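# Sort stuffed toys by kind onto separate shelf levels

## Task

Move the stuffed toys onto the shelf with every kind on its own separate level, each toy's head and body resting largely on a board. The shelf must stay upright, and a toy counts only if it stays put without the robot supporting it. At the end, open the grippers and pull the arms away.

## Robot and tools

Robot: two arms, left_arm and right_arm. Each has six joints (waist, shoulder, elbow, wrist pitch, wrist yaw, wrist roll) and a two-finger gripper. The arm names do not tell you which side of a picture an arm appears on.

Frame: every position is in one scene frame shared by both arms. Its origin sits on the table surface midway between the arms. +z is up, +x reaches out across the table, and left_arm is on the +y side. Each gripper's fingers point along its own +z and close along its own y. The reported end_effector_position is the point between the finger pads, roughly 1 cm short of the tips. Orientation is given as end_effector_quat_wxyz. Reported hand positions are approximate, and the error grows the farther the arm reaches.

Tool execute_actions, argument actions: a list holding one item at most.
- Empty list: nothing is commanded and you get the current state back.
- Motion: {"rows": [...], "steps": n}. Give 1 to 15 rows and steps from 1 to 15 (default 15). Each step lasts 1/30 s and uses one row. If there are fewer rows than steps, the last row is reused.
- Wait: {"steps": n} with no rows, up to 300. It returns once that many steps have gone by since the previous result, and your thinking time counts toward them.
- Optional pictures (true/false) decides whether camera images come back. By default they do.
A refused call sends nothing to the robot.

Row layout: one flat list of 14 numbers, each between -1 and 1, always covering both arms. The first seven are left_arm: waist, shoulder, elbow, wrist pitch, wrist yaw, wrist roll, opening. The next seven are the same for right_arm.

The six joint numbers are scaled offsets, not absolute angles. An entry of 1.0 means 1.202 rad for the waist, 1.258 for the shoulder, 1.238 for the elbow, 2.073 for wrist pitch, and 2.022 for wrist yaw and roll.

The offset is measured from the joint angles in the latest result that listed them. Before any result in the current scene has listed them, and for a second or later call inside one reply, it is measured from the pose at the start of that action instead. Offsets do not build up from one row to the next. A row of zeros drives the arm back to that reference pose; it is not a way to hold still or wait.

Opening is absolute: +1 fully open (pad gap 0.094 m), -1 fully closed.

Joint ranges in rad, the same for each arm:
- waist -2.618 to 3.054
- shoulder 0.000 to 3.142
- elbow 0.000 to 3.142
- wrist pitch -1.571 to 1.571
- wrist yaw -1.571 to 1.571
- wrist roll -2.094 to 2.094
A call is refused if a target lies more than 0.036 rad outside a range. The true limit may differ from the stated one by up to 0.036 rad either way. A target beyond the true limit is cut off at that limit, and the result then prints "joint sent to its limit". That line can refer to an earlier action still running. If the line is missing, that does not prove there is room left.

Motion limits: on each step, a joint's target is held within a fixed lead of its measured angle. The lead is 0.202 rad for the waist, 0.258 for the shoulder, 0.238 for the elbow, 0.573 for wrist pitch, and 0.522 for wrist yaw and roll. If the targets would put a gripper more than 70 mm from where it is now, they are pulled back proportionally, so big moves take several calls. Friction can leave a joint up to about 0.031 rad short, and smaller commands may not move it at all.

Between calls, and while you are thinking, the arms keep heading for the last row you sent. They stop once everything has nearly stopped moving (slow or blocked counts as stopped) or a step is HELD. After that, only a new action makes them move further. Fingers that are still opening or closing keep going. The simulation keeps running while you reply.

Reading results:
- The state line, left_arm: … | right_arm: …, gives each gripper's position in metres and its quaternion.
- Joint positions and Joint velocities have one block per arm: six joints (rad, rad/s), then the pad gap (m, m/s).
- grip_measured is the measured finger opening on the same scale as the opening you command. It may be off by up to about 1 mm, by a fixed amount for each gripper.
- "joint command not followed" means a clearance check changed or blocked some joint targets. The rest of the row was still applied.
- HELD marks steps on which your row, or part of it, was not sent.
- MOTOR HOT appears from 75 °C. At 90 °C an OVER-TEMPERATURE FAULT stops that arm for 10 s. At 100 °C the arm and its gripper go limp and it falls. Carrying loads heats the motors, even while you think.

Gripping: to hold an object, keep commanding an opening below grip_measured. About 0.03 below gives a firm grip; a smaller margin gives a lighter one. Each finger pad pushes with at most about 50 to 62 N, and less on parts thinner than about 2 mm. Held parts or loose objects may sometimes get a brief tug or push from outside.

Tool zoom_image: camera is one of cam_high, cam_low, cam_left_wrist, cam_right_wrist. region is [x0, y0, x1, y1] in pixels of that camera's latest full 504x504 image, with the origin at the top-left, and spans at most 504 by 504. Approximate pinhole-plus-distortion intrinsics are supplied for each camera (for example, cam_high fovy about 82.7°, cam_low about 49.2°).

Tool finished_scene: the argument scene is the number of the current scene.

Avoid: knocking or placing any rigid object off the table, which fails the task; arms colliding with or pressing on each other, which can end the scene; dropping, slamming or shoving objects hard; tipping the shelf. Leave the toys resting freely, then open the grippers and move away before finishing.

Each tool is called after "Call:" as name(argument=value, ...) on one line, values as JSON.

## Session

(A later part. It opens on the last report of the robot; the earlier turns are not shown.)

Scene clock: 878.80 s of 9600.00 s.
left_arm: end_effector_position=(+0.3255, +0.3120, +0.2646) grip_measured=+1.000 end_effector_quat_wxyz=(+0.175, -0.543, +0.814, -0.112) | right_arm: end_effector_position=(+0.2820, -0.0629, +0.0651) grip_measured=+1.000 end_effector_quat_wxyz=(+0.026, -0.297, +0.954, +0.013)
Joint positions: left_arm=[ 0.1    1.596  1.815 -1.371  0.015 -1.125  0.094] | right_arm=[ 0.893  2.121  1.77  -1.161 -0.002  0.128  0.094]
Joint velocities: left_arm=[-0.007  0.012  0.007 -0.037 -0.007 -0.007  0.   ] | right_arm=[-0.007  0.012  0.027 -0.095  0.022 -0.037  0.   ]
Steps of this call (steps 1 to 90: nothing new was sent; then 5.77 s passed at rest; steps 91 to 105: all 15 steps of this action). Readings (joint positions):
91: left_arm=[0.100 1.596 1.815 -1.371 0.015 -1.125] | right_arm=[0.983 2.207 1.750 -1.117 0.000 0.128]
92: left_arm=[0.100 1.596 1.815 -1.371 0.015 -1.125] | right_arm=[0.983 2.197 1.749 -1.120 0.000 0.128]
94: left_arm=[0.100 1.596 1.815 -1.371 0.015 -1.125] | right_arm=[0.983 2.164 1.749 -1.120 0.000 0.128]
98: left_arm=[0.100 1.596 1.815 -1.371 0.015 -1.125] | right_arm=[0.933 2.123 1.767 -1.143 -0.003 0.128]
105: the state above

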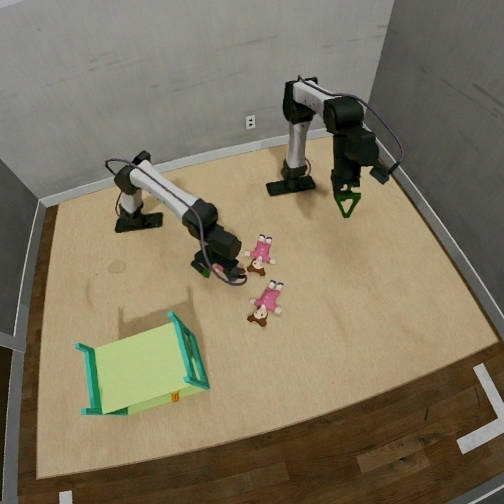

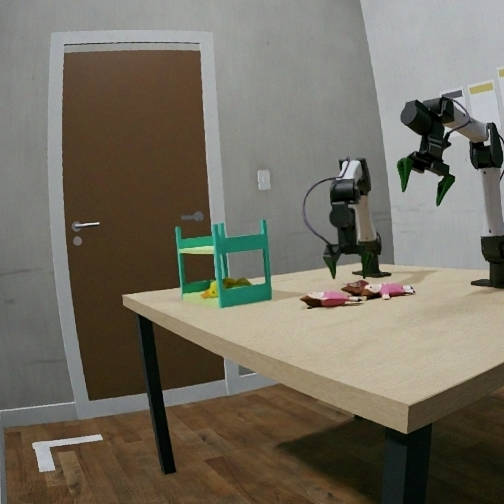

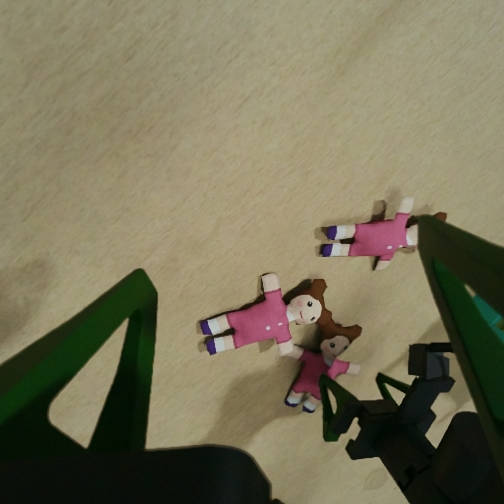

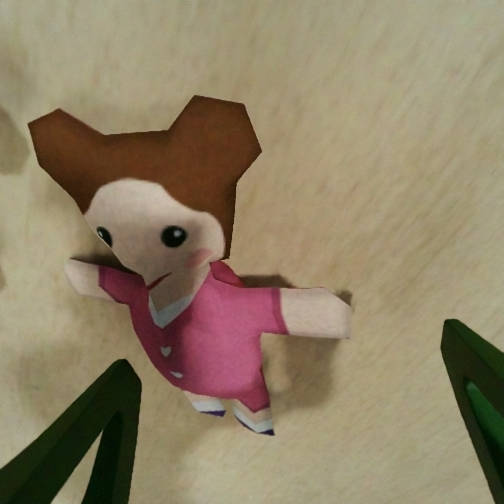

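Call:
execute_actions(actions=[{"rows":[[0,0,0,0,0,0,1,0.04,-0.02,-0.085,0.055,0,-0.12,1]],"steps":15}])

Call:
execute_actions(actions=[{"steps":10}])

Scene clock: 886.17 s of 9600.00 s.
left_arm: end_effector_position=(+0.3255, +0.3120, +0.2646) grip_measured=+1.000 end_effector_quat_wxyz=(+0.175, -0.543, +0.814, -0.112) | right_arm: end_effector_position=(+0.2676, -0.0497, +0.0476) grip_measured=+1.000 end_effector_quat_wxyz=(+0.036, -0.422, +0.906, +0.013)
Joint positions: left_arm=[ 0.1    1.596  1.815 -1.371  0.015 -1.125  0.094] | right_arm=[ 0.939  2.107  1.678 -1.064 -0.001 -0.095  0.094]
Joint velocities: left_arm=[ 0.002  0.002 -0.002 -0.037  0.007  0.022  0.   ] | right_arm=[-0.022 -0.027 -0.007  0.007  0.007 -0.066  0.   ]
Steps of this call (steps 1 to 15: the robot went on to your last target; steps 16 to 90: nothing new was sent; then 3.87 s passed at rest; steps 91 to 105: all 15 steps of this action). Readings (joint positions):
91: left_arm=[0.100 1.596 1.815 -1.371 0.015 -1.125] | right_arm=[0.896 2.117 1.756 -1.150 -0.001 0.097]
92: left_arm=[0.100 1.596 1.815 -1.371 0.015 -1.125] | right_arm=[0.901 2.110 1.731 -1.124 -0.001 0.057]
94: left_arm=[0.100 1.596 1.815 -1.371 0.015 -1.125] | right_arm=[0.918 2.107 1.697 -1.103 -0.001 -0.001]
98: left_arm=[0.100 1.596 1.815 -1.371 0.015 -1.125] | right_arm=[0.939 2.107 1.678 -1.085 -0.001 -0.062]
105: the state above

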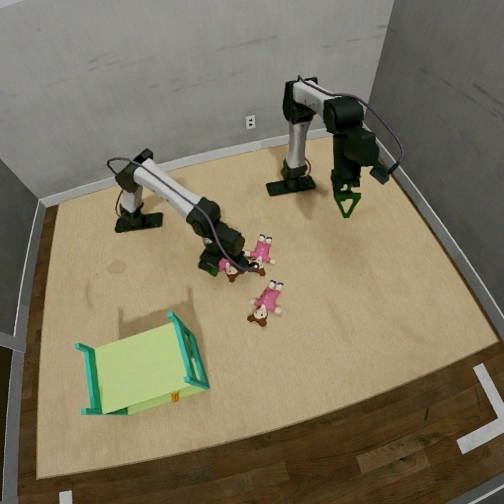

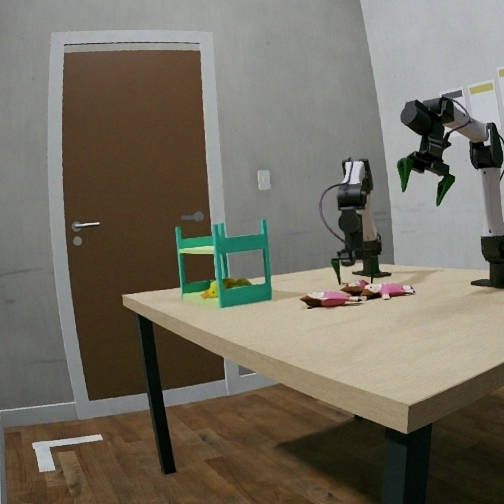

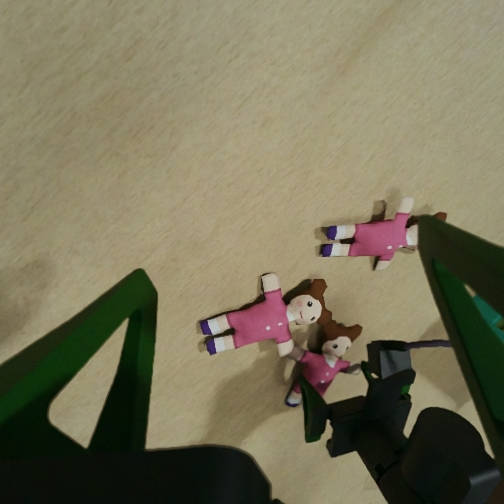

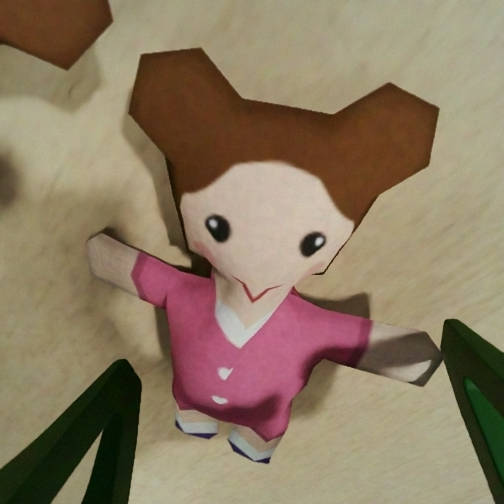

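Scene clock: 886.50 s of 9600.00 s.
left_arm: end_effector_position=(+0.3255, +0.3120, +0.2646) grip_measured=+1.000 end_effector_quat_wxyz=(+0.175, -0.543, +0.814, -0.112) | right_arm: end_effector_position=(+0.2683, -0.0490, +0.0477) grip_measured=+1.000 end_effector_quat_wxyz=(+0.038, -0.426, +0.904, +0.014)
Joint positions: left_arm=[ 0.1    1.596  1.815 -1.371  0.015 -1.125  0.094] | right_arm=[ 0.939  2.107  1.678 -1.06  -0.001 -0.102  0.094]
Joint velocities: left_arm=[-0.017 -0.007  0.002 -0.081 -0.022  0.066  0.   ] | right_arm=[ 0.002 -0.012 -0.007  0.022 -0.037 -0.022  0.   ]
Steps of this call (steps 1 to 10: the robot went on to your last target). Readings (joint positions):
1: left_arm=[0.100 1.596 1.815 -1.371 0.015 -1.125] | right_arm=[0.939 2.107 1.678 -1.063 -0.001 -0.097]
2: left_arm=[0.100 1.596 1.815 -1.371 0.015 -1.125] | right_arm=[0.939 2.107 1.678 -1.063 -0.001 -0.098]
4: left_arm=[0.100 1.596 1.815 -1.371 0.015 -1.125] | right_arm=[0.939 2.107 1.678 -1.062 -0.001 -0.100]
8: left_arm=[0.100 1.596 1.815 -1.371 0.015 -1.125] | right_arm=[0.939 2.107 1.678 -1.061 -0.001 -0.102]
10: the state above

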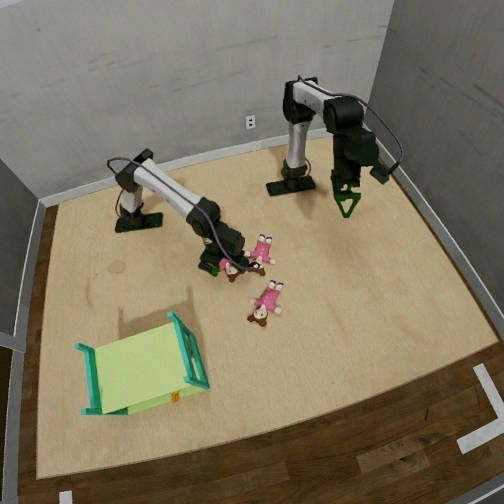

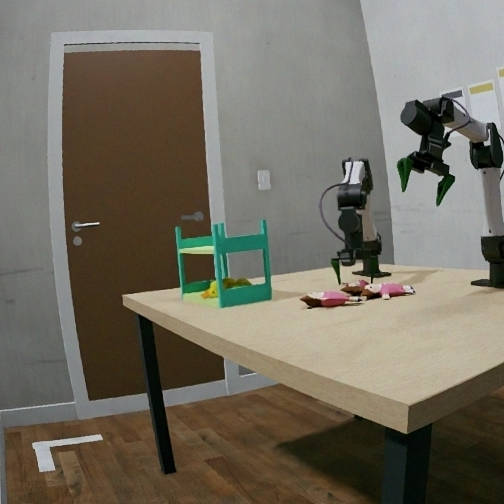

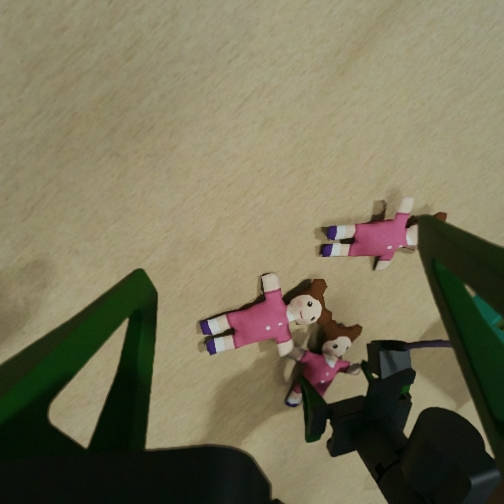

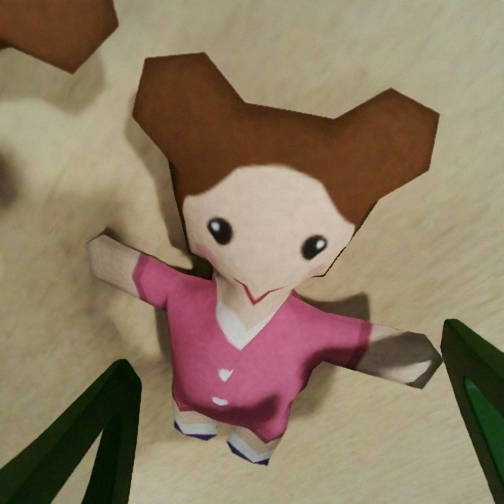

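Call:
execute_actions(actions=[{"rows":[[0,0,0,0,0,0,1,0.035,0,0,-0.04,0,0.06,1],[0,0,0,0,0,0,1,0.035,0,0,-0.04,0,0.06,1],[0,0,0,0,0,0,1,0.035,0,0,-0.04,0,0.06,1],[0,0,0,0,0,0,1,0.035,0,0,-0.04,0,0.06,1],[0,0,0,0,0,0,1,0.035,0,0,-0.04,0,0.06,1],[0,0,0,0,0,0,1,0.035,0,0,-0.04,0,0.06,1],[0,0,0,0,0,0,1,0.035,0,0,-0.04,0,0.06,1],[0,0,0,0,0,0,1,0.035,0.04,0,-0.04,0,0.06,1],[0,0,0,0,0,0,1,0.035,0.085,0,-0.04,0,0.06,1]],"steps":15}])

Call:
execute_actions(actions=[{"steps":10}])

Scene clock: 897.03 s of 9600.00 s.
left_arm: end_effector_position=(+0.3255, +0.3120, +0.2646) grip_measured=+1.000 end_effector_quat_wxyz=(+0.175, -0.543, +0.814, -0.112) | right_arm: end_effector_position=(+0.2441, -0.0538, +0.0208) grip_measured=+1.000 end_effector_quat_wxyz=(-0.026, -0.391, +0.920, -0.009)
Joint positions: left_arm=[ 0.1    1.596  1.815 -1.371  0.015 -1.125  0.094] | right_arm=[ 0.972  2.181  1.686 -1.13  -0.004  0.005  0.094]
Joint velocities: left_arm=[ 0.012 -0.012  0.012  0.007 -0.081 -0.066  0.   ] | right_arm=[ 0.017 -0.017  0.002 -0.022  0.022  0.066  0.   ]
Steps of this call (steps 1 to 15: the robot went on to your last target; steps 16 to 90: nothing new was sent; then 7.03 s passed at rest; steps 91 to 105: all 15 steps of this action). Readings (joint positions):
91: left_arm=[0.100 1.596 1.815 -1.371 0.015 -1.125] | right_arm=[0.941 2.107 1.678 -1.065 -0.001 -0.089]
92: left_arm=[0.100 1.596 1.815 -1.371 0.015 -1.125] | right_arm=[0.946 2.107 1.678 -1.077 -0.001 -0.069]
94: left_arm=[0.100 1.596 1.815 -1.371 0.015 -1.125] | right_arm=[0.960 2.107 1.678 -1.098 -0.001 -0.041]
98: left_arm=[0.100 1.596 1.815 -1.371 0.015 -1.125] | right_arm=[0.976 2.111 1.678 -1.120 -0.001 -0.013]
105: the state above

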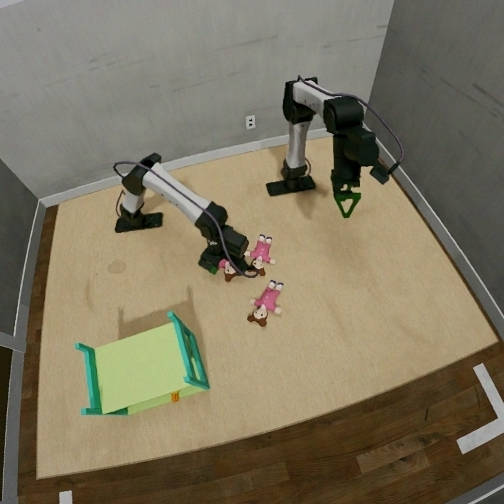

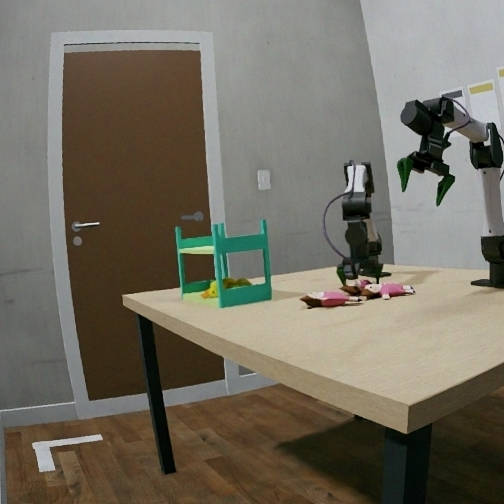

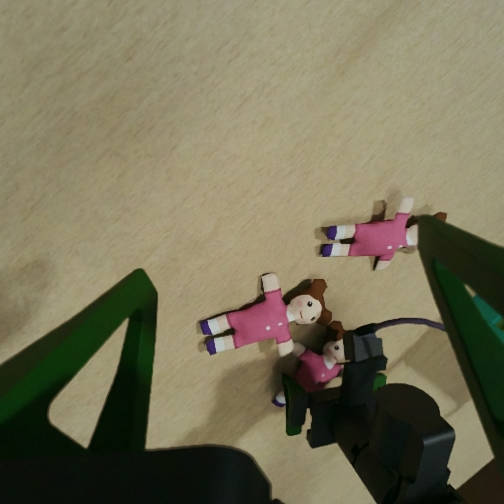

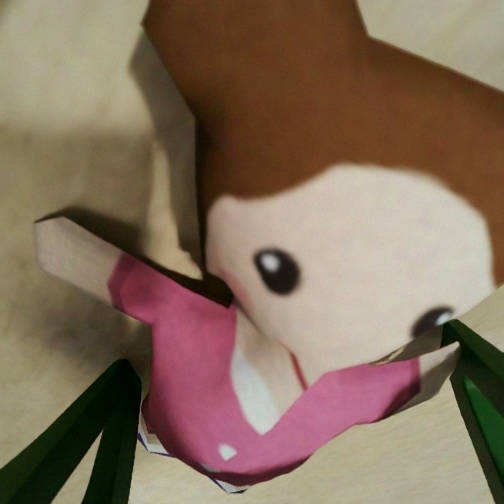

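Scene clock: 897.37 s of 9600.00 s.
left_arm: end_effector_position=(+0.3255, +0.3120, +0.2646) grip_measured=+1.000 end_effector_quat_wxyz=(+0.175, -0.543, +0.814, -0.112) | right_arm: end_effector_position=(+0.2439, -0.0539, +0.0208) grip_measured=+1.000 end_effector_quat_wxyz=(-0.026, -0.390, +0.920, -0.009)
Joint positions: left_arm=[ 0.1    1.596  1.815 -1.371  0.015 -1.125  0.094] | right_arm=[ 0.972  2.181  1.686 -1.131 -0.004  0.007  0.094]
Joint velocities: left_arm=[-0.002  0.012 -0.002  0.007 -0.081 -0.007  0.   ] | right_arm=[ 0.002  0.002  0.002  0.051 -0.007  0.022  0.   ]
Steps of this call (steps 1 to 10: the robot went on to your last target). Readings (joint positions):
1: left_arm=[0.100 1.596 1.815 -1.371 0.015 -1.125] | right_arm=[0.972 2.181 1.686 -1.131 -0.004 0.006]
2: left_arm=[0.100 1.596 1.815 -1.371 0.015 -1.125] | right_arm=[0.972 2.181 1.686 -1.131 -0.004 0.006]
4: left_arm=[0.100 1.596 1.815 -1.371 0.015 -1.125] | right_arm=[0.972 2.181 1.686 -1.131 -0.004 0.007]
8: left_arm=[0.100 1.596 1.815 -1.371 0.015 -1.125] | right_arm=[0.972 2.181 1.686 -1.131 -0.004 0.007]
10: the state above

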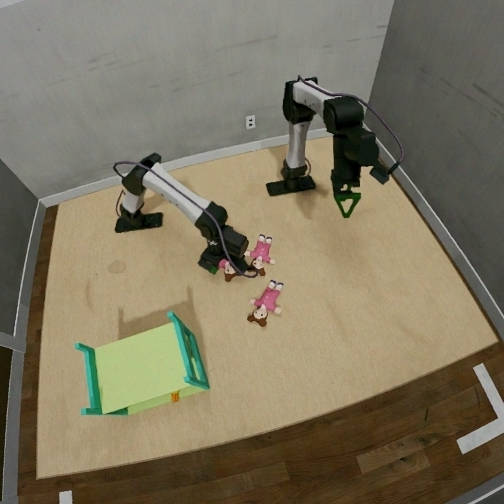

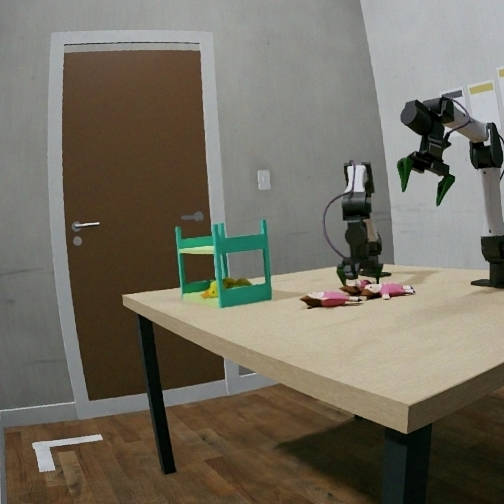

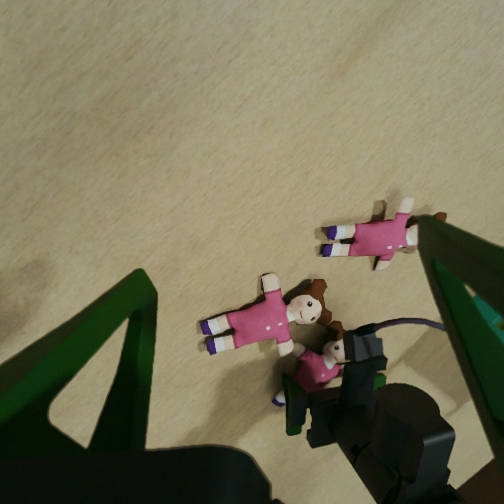

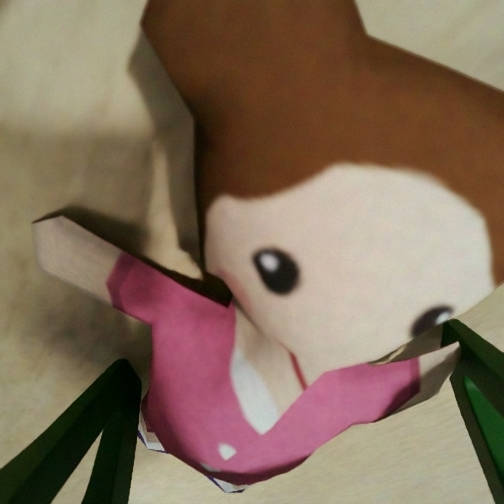

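Call:
execute_actions(actions=[{"rows":[[0,0,0,0,0,0,1,0,0.015,0,0,0,0,0.3],[0,0,0,0,0,0,1,0,0.015,0,0,0,0,-0.3],[0,0,0,0,0,0,1,0,0.015,0,0,0,0,-0.92]],"steps":15}])

Call:
execute_actions(actions=[{"rows":[[0,0,0,0,0,0,1,0,0,0,0,0,0,-0.92],[0,0,0,0,0,0,1,0,0,0,0,0,0,-0.92],[0,0,0,0,0,0,1,0,0,0,0,0,0,-0.92],[0,0,0,0,0,0,1,0,0,0,0,0,0,-0.92],[0,0,0,0,0,0,1,0,-0.1,0,0,0,0,-0.92],[0,0,0,0,0,0,1,0,-0.2,0,0,0,0,-0.92],[0,0,0,0,0,0,1,0,-0.35,0,0,0,0,-0.92]],"steps":15}])

Scene clock: 909.10 s of 9600.00 s.
left_arm: end_effector_position=(+0.3255, +0.3120, +0.2646) grip_measured=+1.000 end_effector_quat_wxyz=(+0.175, -0.543, +0.814, -0.112) | right_arm: end_effector_position=(+0.2421, -0.0530, +0.0208) grip_measured=-0.906 end_effector_quat_wxyz=(-0.029, -0.391, +0.920, -0.005)
Joint positions: left_arm=[ 0.1    1.596  1.815 -1.371  0.015 -1.125  0.094] | right_arm=[ 0.972  2.181  1.686 -1.133 -0.014  0.007  0.004]
Joint velocities: left_arm=[-0.007 -0.017 -0.007  0.022 -0.022 -0.037  0.   ] | right_arm=[ 0.007 -0.027 -0.007 -0.081 -0.066 -0.007 -0.   ]
Steps of this call (steps 1 to 15: the robot went on to your last target; steps 16 to 90: nothing new was sent; then 8.23 s passed at rest; steps 91 to 105: all 15 steps of this action). Readings (joint positions):
91: left_arm=[0.100 1.596 1.815 -1.371 0.015 -1.125] | right_arm=[0.972 2.181 1.686 -1.131 -0.008 0.007]
92: left_arm=[0.100 1.596 1.815 -1.371 0.015 -1.125] | right_arm=[0.972 2.181 1.686 -1.131 -0.012 0.007]
94: left_arm=[0.100 1.596 1.815 -1.371 0.015 -1.125] | right_arm=[0.972 2.181 1.686 -1.131 -0.012 0.007]
98: left_arm=[0.100 1.596 1.815 -1.371 0.015 -1.125] | right_arm=[0.972 2.181 1.686 -1.133 -0.014 0.007]
105: the state above

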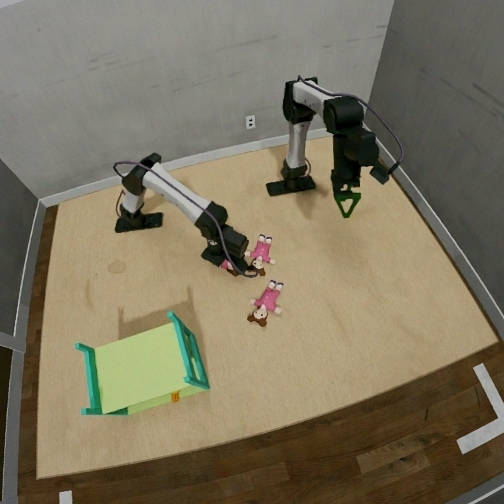

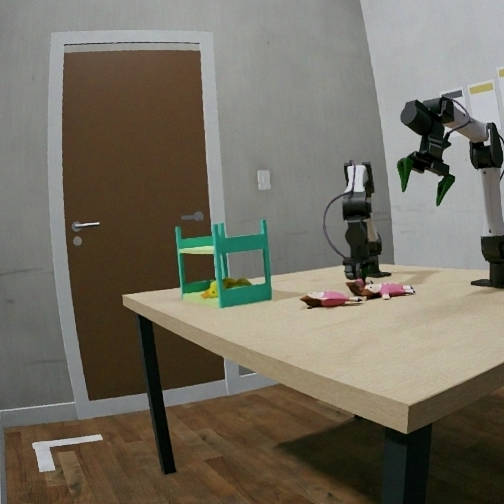

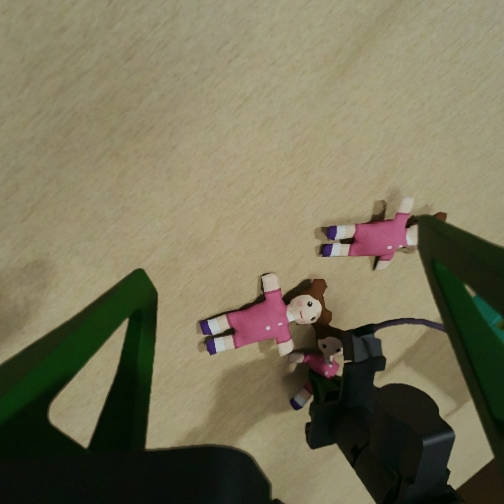

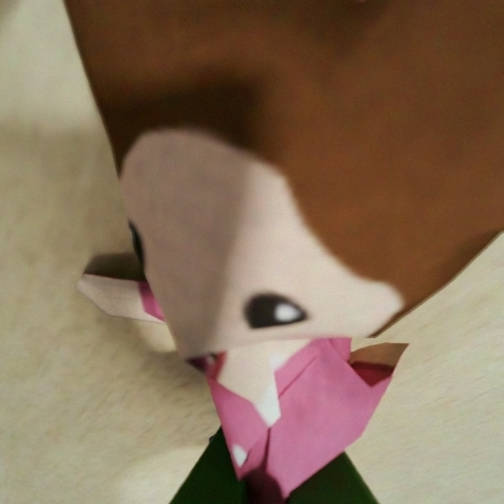

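Scene clock: 909.60 s of 9600.00 s.
left_arm: end_effector_position=(+0.3255, +0.3120, +0.2646) grip_measured=+1.000 end_effector_quat_wxyz=(+0.175, -0.543, +0.814, -0.112) | right_arm: end_effector_position=(+0.2440, -0.0509, +0.1905) grip_measured=-0.908 end_effector_quat_wxyz=(+0.171, -0.385, +0.903, +0.082)
Joint positions: left_arm=[ 0.1    1.596  1.815 -1.371  0.015 -1.125  0.094] | right_arm=[ 0.972  1.74   1.68  -1.129 -0.014  0.007  0.004]
Joint velocities: left_arm=[-0.012  0.022  0.017 -0.022 -0.007 -0.081  0.   ] | right_arm=[-0.017 -0.838  0.144 -0.095  0.037 -0.022  0.   ]
Steps of this call (steps 1 to 15: all 15 steps of this action). Readings (joint positions):
1: left_arm=[0.100 1.596 1.815 -1.371 0.015 -1.125] | right_arm=[0.972 2.180 1.686 -1.133 -0.014 0.007]
2: left_arm=[0.100 1.596 1.815 -1.371 0.015 -1.125] | right_arm=[0.972 2.178 1.686 -1.133 -0.014 0.007]
4: left_arm=[0.100 1.596 1.815 -1.371 0.015 -1.125] | right_arm=[0.972 2.178 1.686 -1.133 -0.014 0.007]
8: left_arm=[0.100 1.596 1.815 -1.371 0.015 -1.125] | right_arm=[0.972 2.076 1.675 -1.135 -0.014 0.007]
15: the state above

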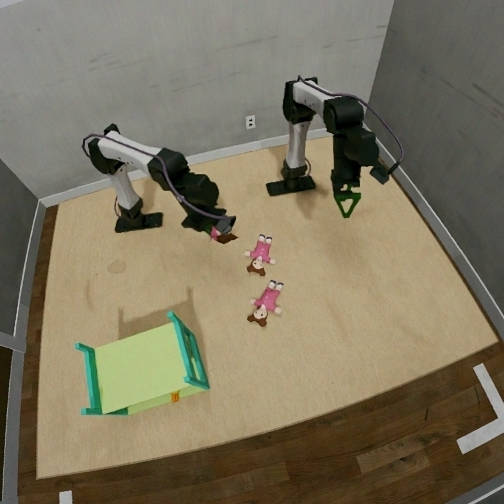

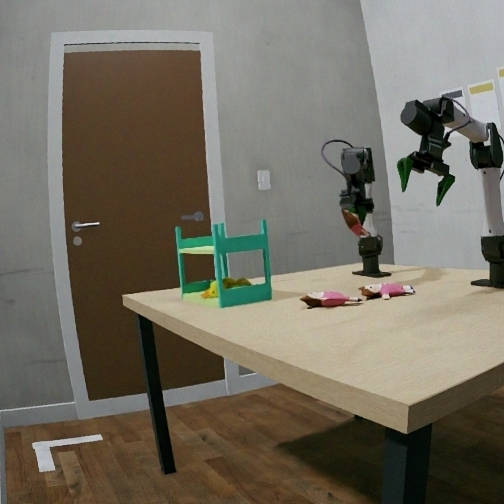

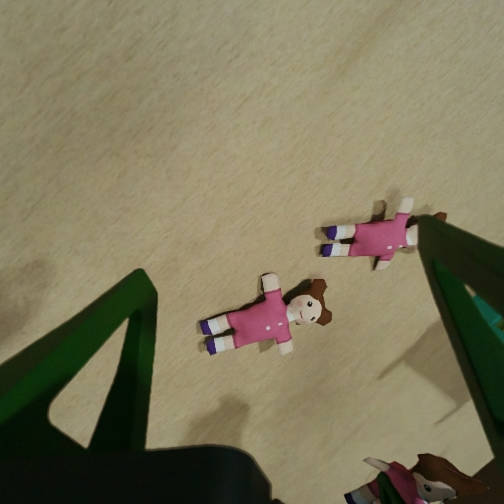

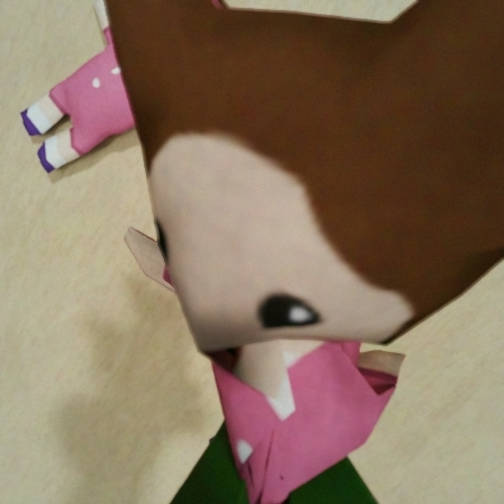

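Call:
execute_actions(actions=[{"rows":[[0,0,0,0,0,0,1,0,-0.2,-0.15,0.1,0,0,-0.92],[0,0,0,0,0,0,1,0,-0.35,-0.3,0.25,0,0,-0.92],[0,0,0,0,0,0,1,0,-0.35,-0.47,0.37,0,0,-0.92],[0,0,0,0,0,0,1,-0.2,-0.35,-0.47,0.37,0,-0.3,-0.92],[0,0,0,0,0,0,1,-0.4,-0.35,-0.47,0.37,0,-0.5,-0.92],[0,0,0,0,0,0,1,-0.65,-0.35,-0.47,0.37,0,-0.75,-0.92]],"steps":15}])

Call:
execute_actions(actions=[{"steps":45}])

Scene clock: 922.67 s of 9600.00 s.
left_arm: end_effector_position=(+0.3255, +0.3120, +0.2646) grip_measured=+1.000 end_effector_quat_wxyz=(+0.175, -0.543, +0.814, -0.112) | right_arm: end_effector_position=(+0.3685, -0.3115, +0.2373) grip_measured=-0.908 end_effector_quat_wxyz=(+0.404, -0.491, +0.741, -0.215)
Joint positions: left_arm=[ 0.1    1.596  1.815 -1.371  0.015 -1.125  0.094] | right_arm=[ 0.24   1.304  1.111 -0.426 -0.015 -1.085  0.004]
Joint velocities: left_arm=[ 0.007 -0.007 -0.012  0.007 -0.051 -0.007  0.   ] | right_arm=[-1.433  0.012  0.007  0.286  0.256 -2.703 -0.001]
Steps of this call (steps 1 to 15: the robot went on to your last target; steps 16 to 90: nothing new was sent; then 9.57 s passed at rest; steps 91 to 105: all 15 steps of this action). Readings (joint positions):
91: left_arm=[0.100 1.596 1.815 -1.371 0.015 -1.125] | right_arm=[0.972 1.714 1.653 -1.090 -0.014 0.007]
92: left_arm=[0.100 1.596 1.815 -1.371 0.015 -1.125] | right_arm=[0.972 1.656 1.567 -1.005 -0.014 0.007]
94: left_arm=[0.100 1.596 1.815 -1.371 0.015 -1.125] | right_arm=[0.958 1.512 1.400 -0.836 -0.021 -0.043]
98: left_arm=[0.100 1.596 1.815 -1.371 0.015 -1.125] | right_arm=[0.722 1.306 1.170 -0.572 -0.030 -0.411]
105: the state above

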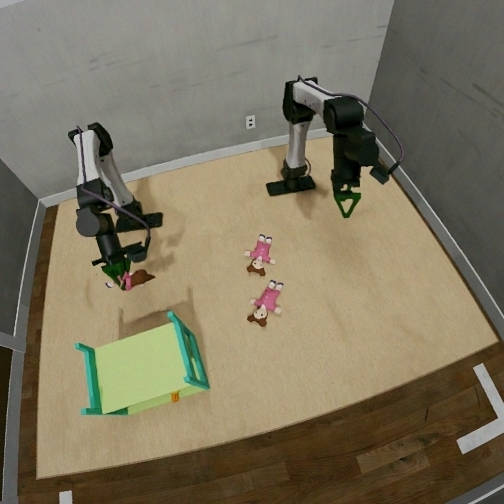

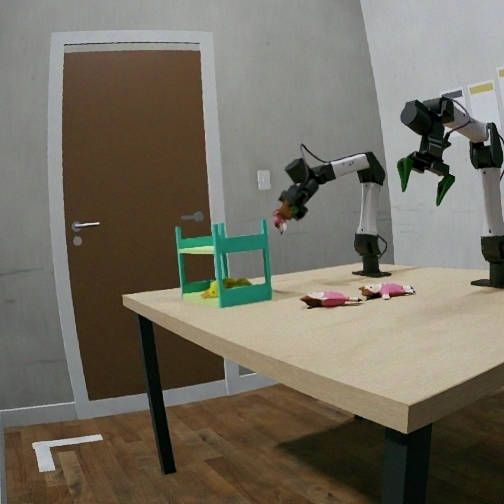

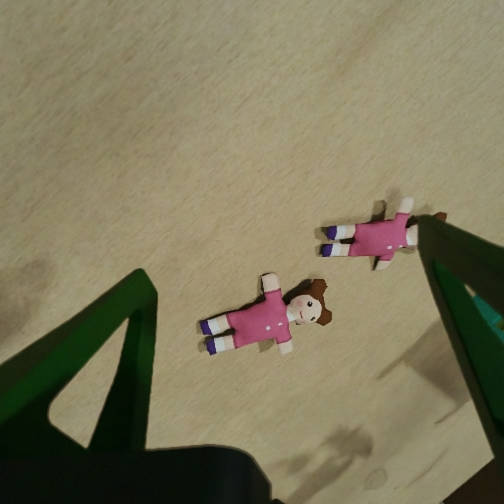

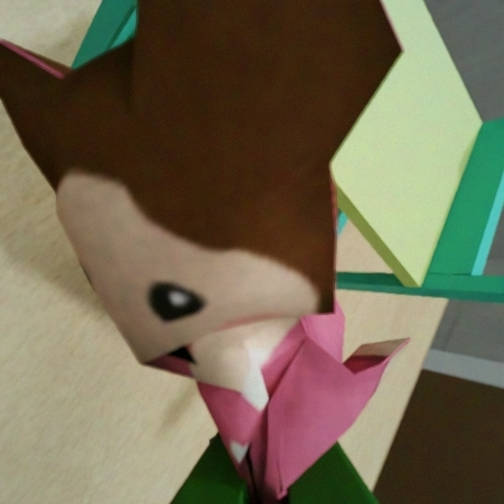

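Scene clock: 924.17 s of 9600.00 s.
left_arm: end_effector_position=(+0.3255, +0.3120, +0.2646) grip_measured=+1.000 end_effector_quat_wxyz=(+0.175, -0.543, +0.814, -0.112) | right_arm: end_effector_position=(+0.3744, -0.3365, +0.2440) grip_measured=-0.908 end_effector_quat_wxyz=(-0.351, +0.607, -0.639, +0.317)
Joint positions: left_arm=[ 0.1    1.596  1.815 -1.371  0.015 -1.125  0.094] | right_arm=[ 0.182  1.304  1.111 -0.392 -0.004 -1.498  0.004]
Joint velocities: left_arm=[-0.002 -0.017  0.007 -0.139 -0.037 -0.007  0.   ] | right_arm=[ 0.012  0.002  0.002 -0.022 -0.051  0.022 -0.001]
Steps of this call (steps 1 to 45: the robot went on to your last target). Readings (joint positions):
1: left_arm=[0.100 1.596 1.815 -1.371 0.015 -1.125] | right_arm=[0.202 1.304 1.111 -0.417 -0.008 -1.168]
2: left_arm=[0.100 1.596 1.815 -1.371 0.015 -1.125] | right_arm=[0.185 1.304 1.111 -0.410 -0.003 -1.234]
4: left_arm=[0.100 1.596 1.815 -1.371 0.015 -1.125] | right_arm=[0.182 1.304 1.111 -0.402 -0.003 -1.329]
8: left_arm=[0.100 1.596 1.815 -1.371 0.015 -1.125] | right_arm=[0.182 1.304 1.111 -0.397 -0.004 -1.429]
45: the state above
All arms were judged still, so your last target was given up. Only a new action makes them travel on or press farther. Fingers that are still opening or closing keep moving.

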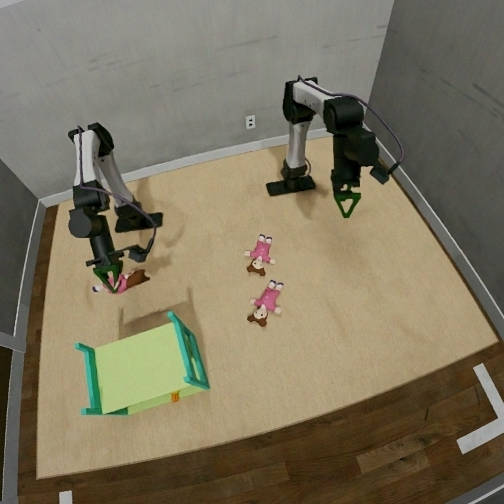

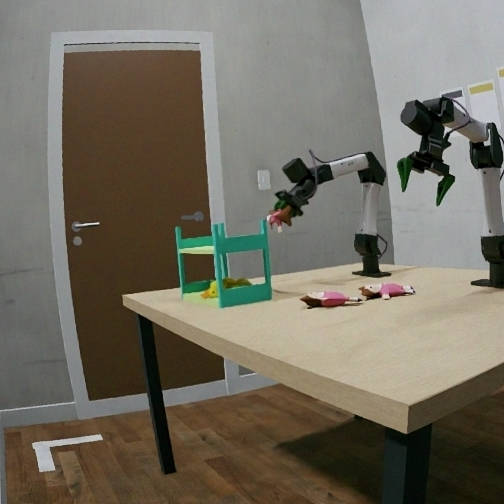

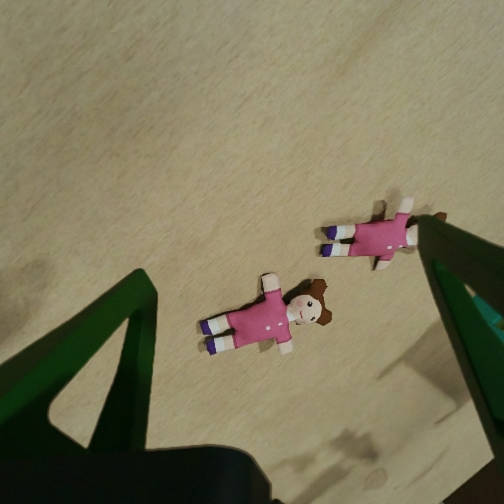

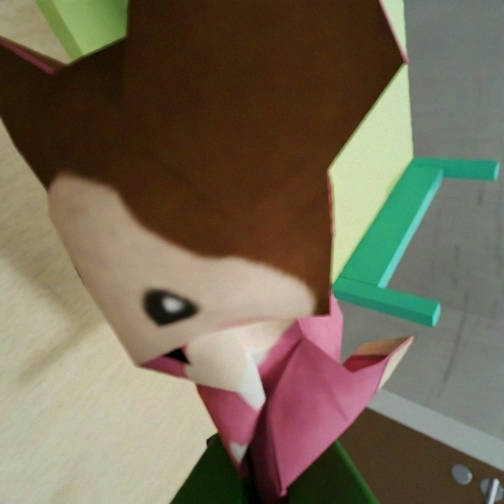

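Call:
execute_actions(actions=[{"rows":[[0,0,0,0,0,0,1,0,0,0.15,0,0,0,-0.92],[0,0,0,0,0,0,1,0,0.05,0.3,0,0,0,-0.92],[0,0,0,0,0,0,1,0,0.12,0.4,0,0,0,-0.92],[0,0,0,0,0,0,1,0,0.2,0.5,0,0,0,-0.92],[0,0,0,0,0,0,1,0,0.28,0.6,0,0,0,-0.92],[0,0,0,0,0,0,1,0,0.36,0.686,0,0,0,-0.92],[0,0,0,0,0,0,1,0,0.43,0.686,-0.03,0,0,-0.92],[0,0,0,0,0,0,1,0,0.48,0.686,-0.05,0,0,-0.92]],"steps":15}])

Call:
execute_actions(actions=[{"steps":15}])

Scene clock: 940.07 s of 9600.00 s.
left_arm: end_effector_position=(+0.3255, +0.3120, +0.2646) grip_measured=+1.000 end_effector_quat_wxyz=(+0.175, -0.543, +0.814, -0.112) | right_arm: end_effector_position=(+0.5439, -0.3330, +0.2900) grip_measured=-0.908 end_effector_quat_wxyz=(-0.373, +0.595, -0.626, +0.338)
Joint positions: left_arm=[ 0.1    1.596  1.815 -1.371  0.015 -1.125  0.094] | right_arm=[ 0.182  1.943  1.91  -0.482 -0.004 -1.498  0.004]
Joint velocities: left_arm=[ 0.002 -0.007 -0.002  0.022  0.037 -0.095  0.   ] | right_arm=[-0.002 -0.007 -0.002 -0.33  -0.022 -0.007 -0.001]
Steps of this call (steps 1 to 90: nothing new was sent; then 12.40 s passed at rest; steps 91 to 105: all 15 steps of this action). Readings (joint positions):
91: left_arm=[0.100 1.596 1.815 -1.371 0.015 -1.125] | right_arm=[0.182 1.306 1.129 -0.410 -0.004 -1.498]
92: left_arm=[0.100 1.596 1.815 -1.371 0.015 -1.125] | right_arm=[0.182 1.322 1.171 -0.439 -0.004 -1.498]
94: left_arm=[0.100 1.596 1.815 -1.371 0.015 -1.125] | right_arm=[0.182 1.395 1.313 -0.452 -0.004 -1.498]
98: left_arm=[0.100 1.596 1.815 -1.371 0.015 -1.125] | right_arm=[0.182 1.682 1.668 -0.420 -0.004 -1.498]
105: the state above

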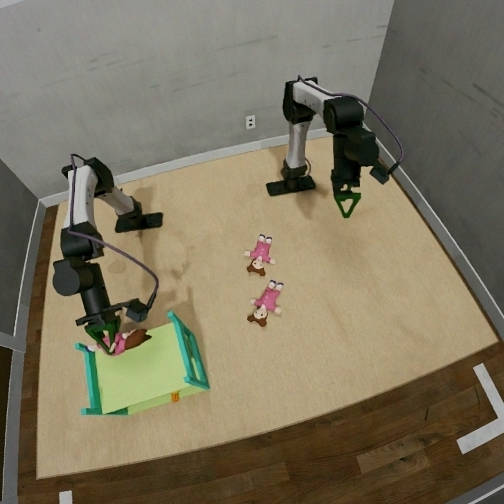

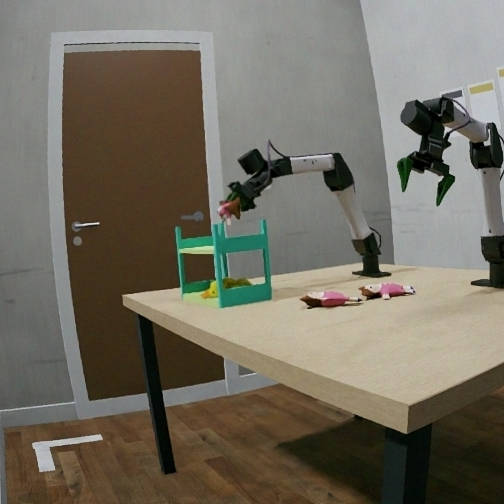

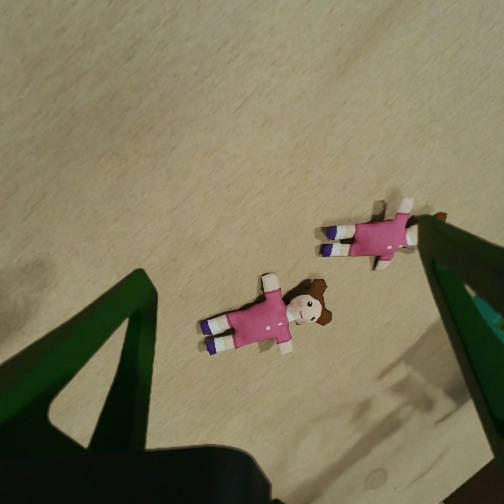

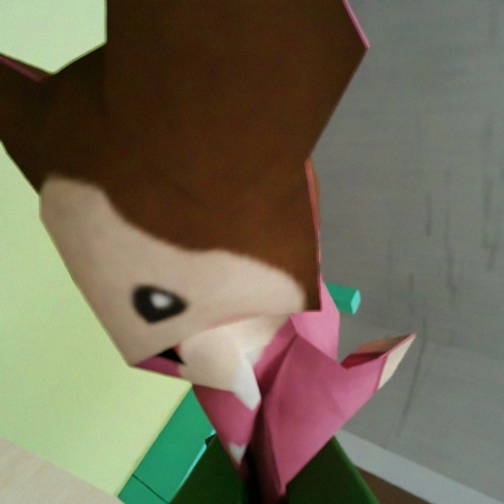

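Scene clock: 940.57 s of 9600.00 s.
left_arm: end_effector_position=(+0.3255, +0.3120, +0.2646) grip_measured=+1.000 end_effector_quat_wxyz=(+0.175, -0.543, +0.814, -0.112) | right_arm: end_effector_position=(+0.5408, -0.3331, +0.3012) grip_measured=-0.908 end_effector_quat_wxyz=(-0.377, +0.594, -0.624, +0.341)
Joint positions: left_arm=[ 0.1    1.596  1.815 -1.371  0.015 -1.125  0.094] | right_arm=[ 0.182  1.932  1.93  -0.503 -0.004 -1.498  0.004]
Joint velocities: left_arm=[ 0.002 -0.002 -0.002 -0.022 -0.051 -0.007  0.   ] | right_arm=[ 0.002  0.002  0.007  0.051 -0.022  0.037 -0.   ]
Steps of this call (steps 1 to 15: the robot went on to your last target). Readings (joint positions):
1: left_arm=[0.100 1.596 1.815 -1.371 0.015 -1.125] | right_arm=[0.182 1.943 1.910 -0.494 -0.004 -1.498]
2: left_arm=[0.100 1.596 1.815 -1.371 0.015 -1.125] | right_arm=[0.182 1.943 1.914 -0.500 -0.004 -1.498]
4: left_arm=[0.100 1.596 1.815 -1.371 0.015 -1.125] | right_arm=[0.182 1.942 1.924 -0.502 -0.004 -1.498]
8: left_arm=[0.100 1.596 1.815 -1.371 0.015 -1.125] | right_arm=[0.182 1.934 1.930 -0.502 -0.004 -1.498]
15: the state above

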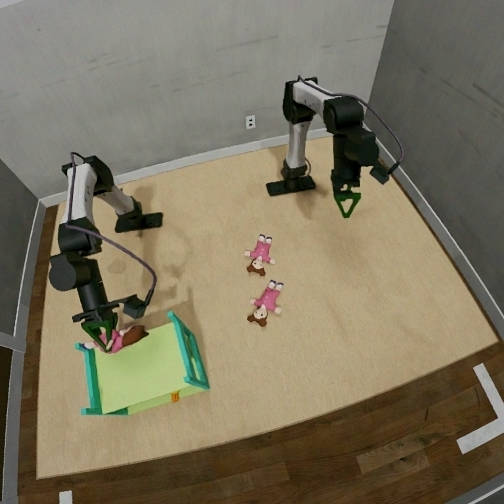

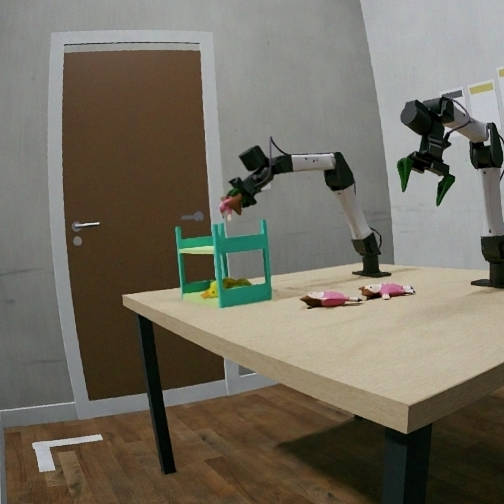

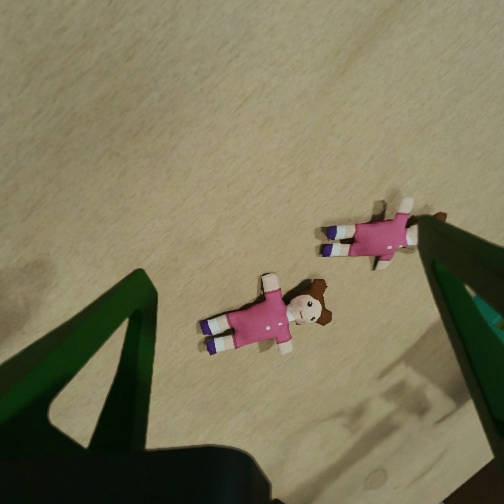

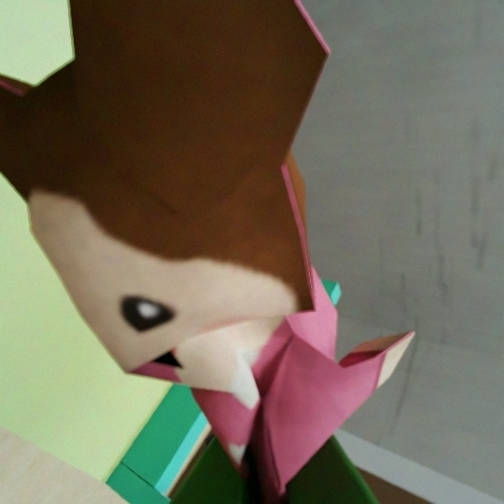

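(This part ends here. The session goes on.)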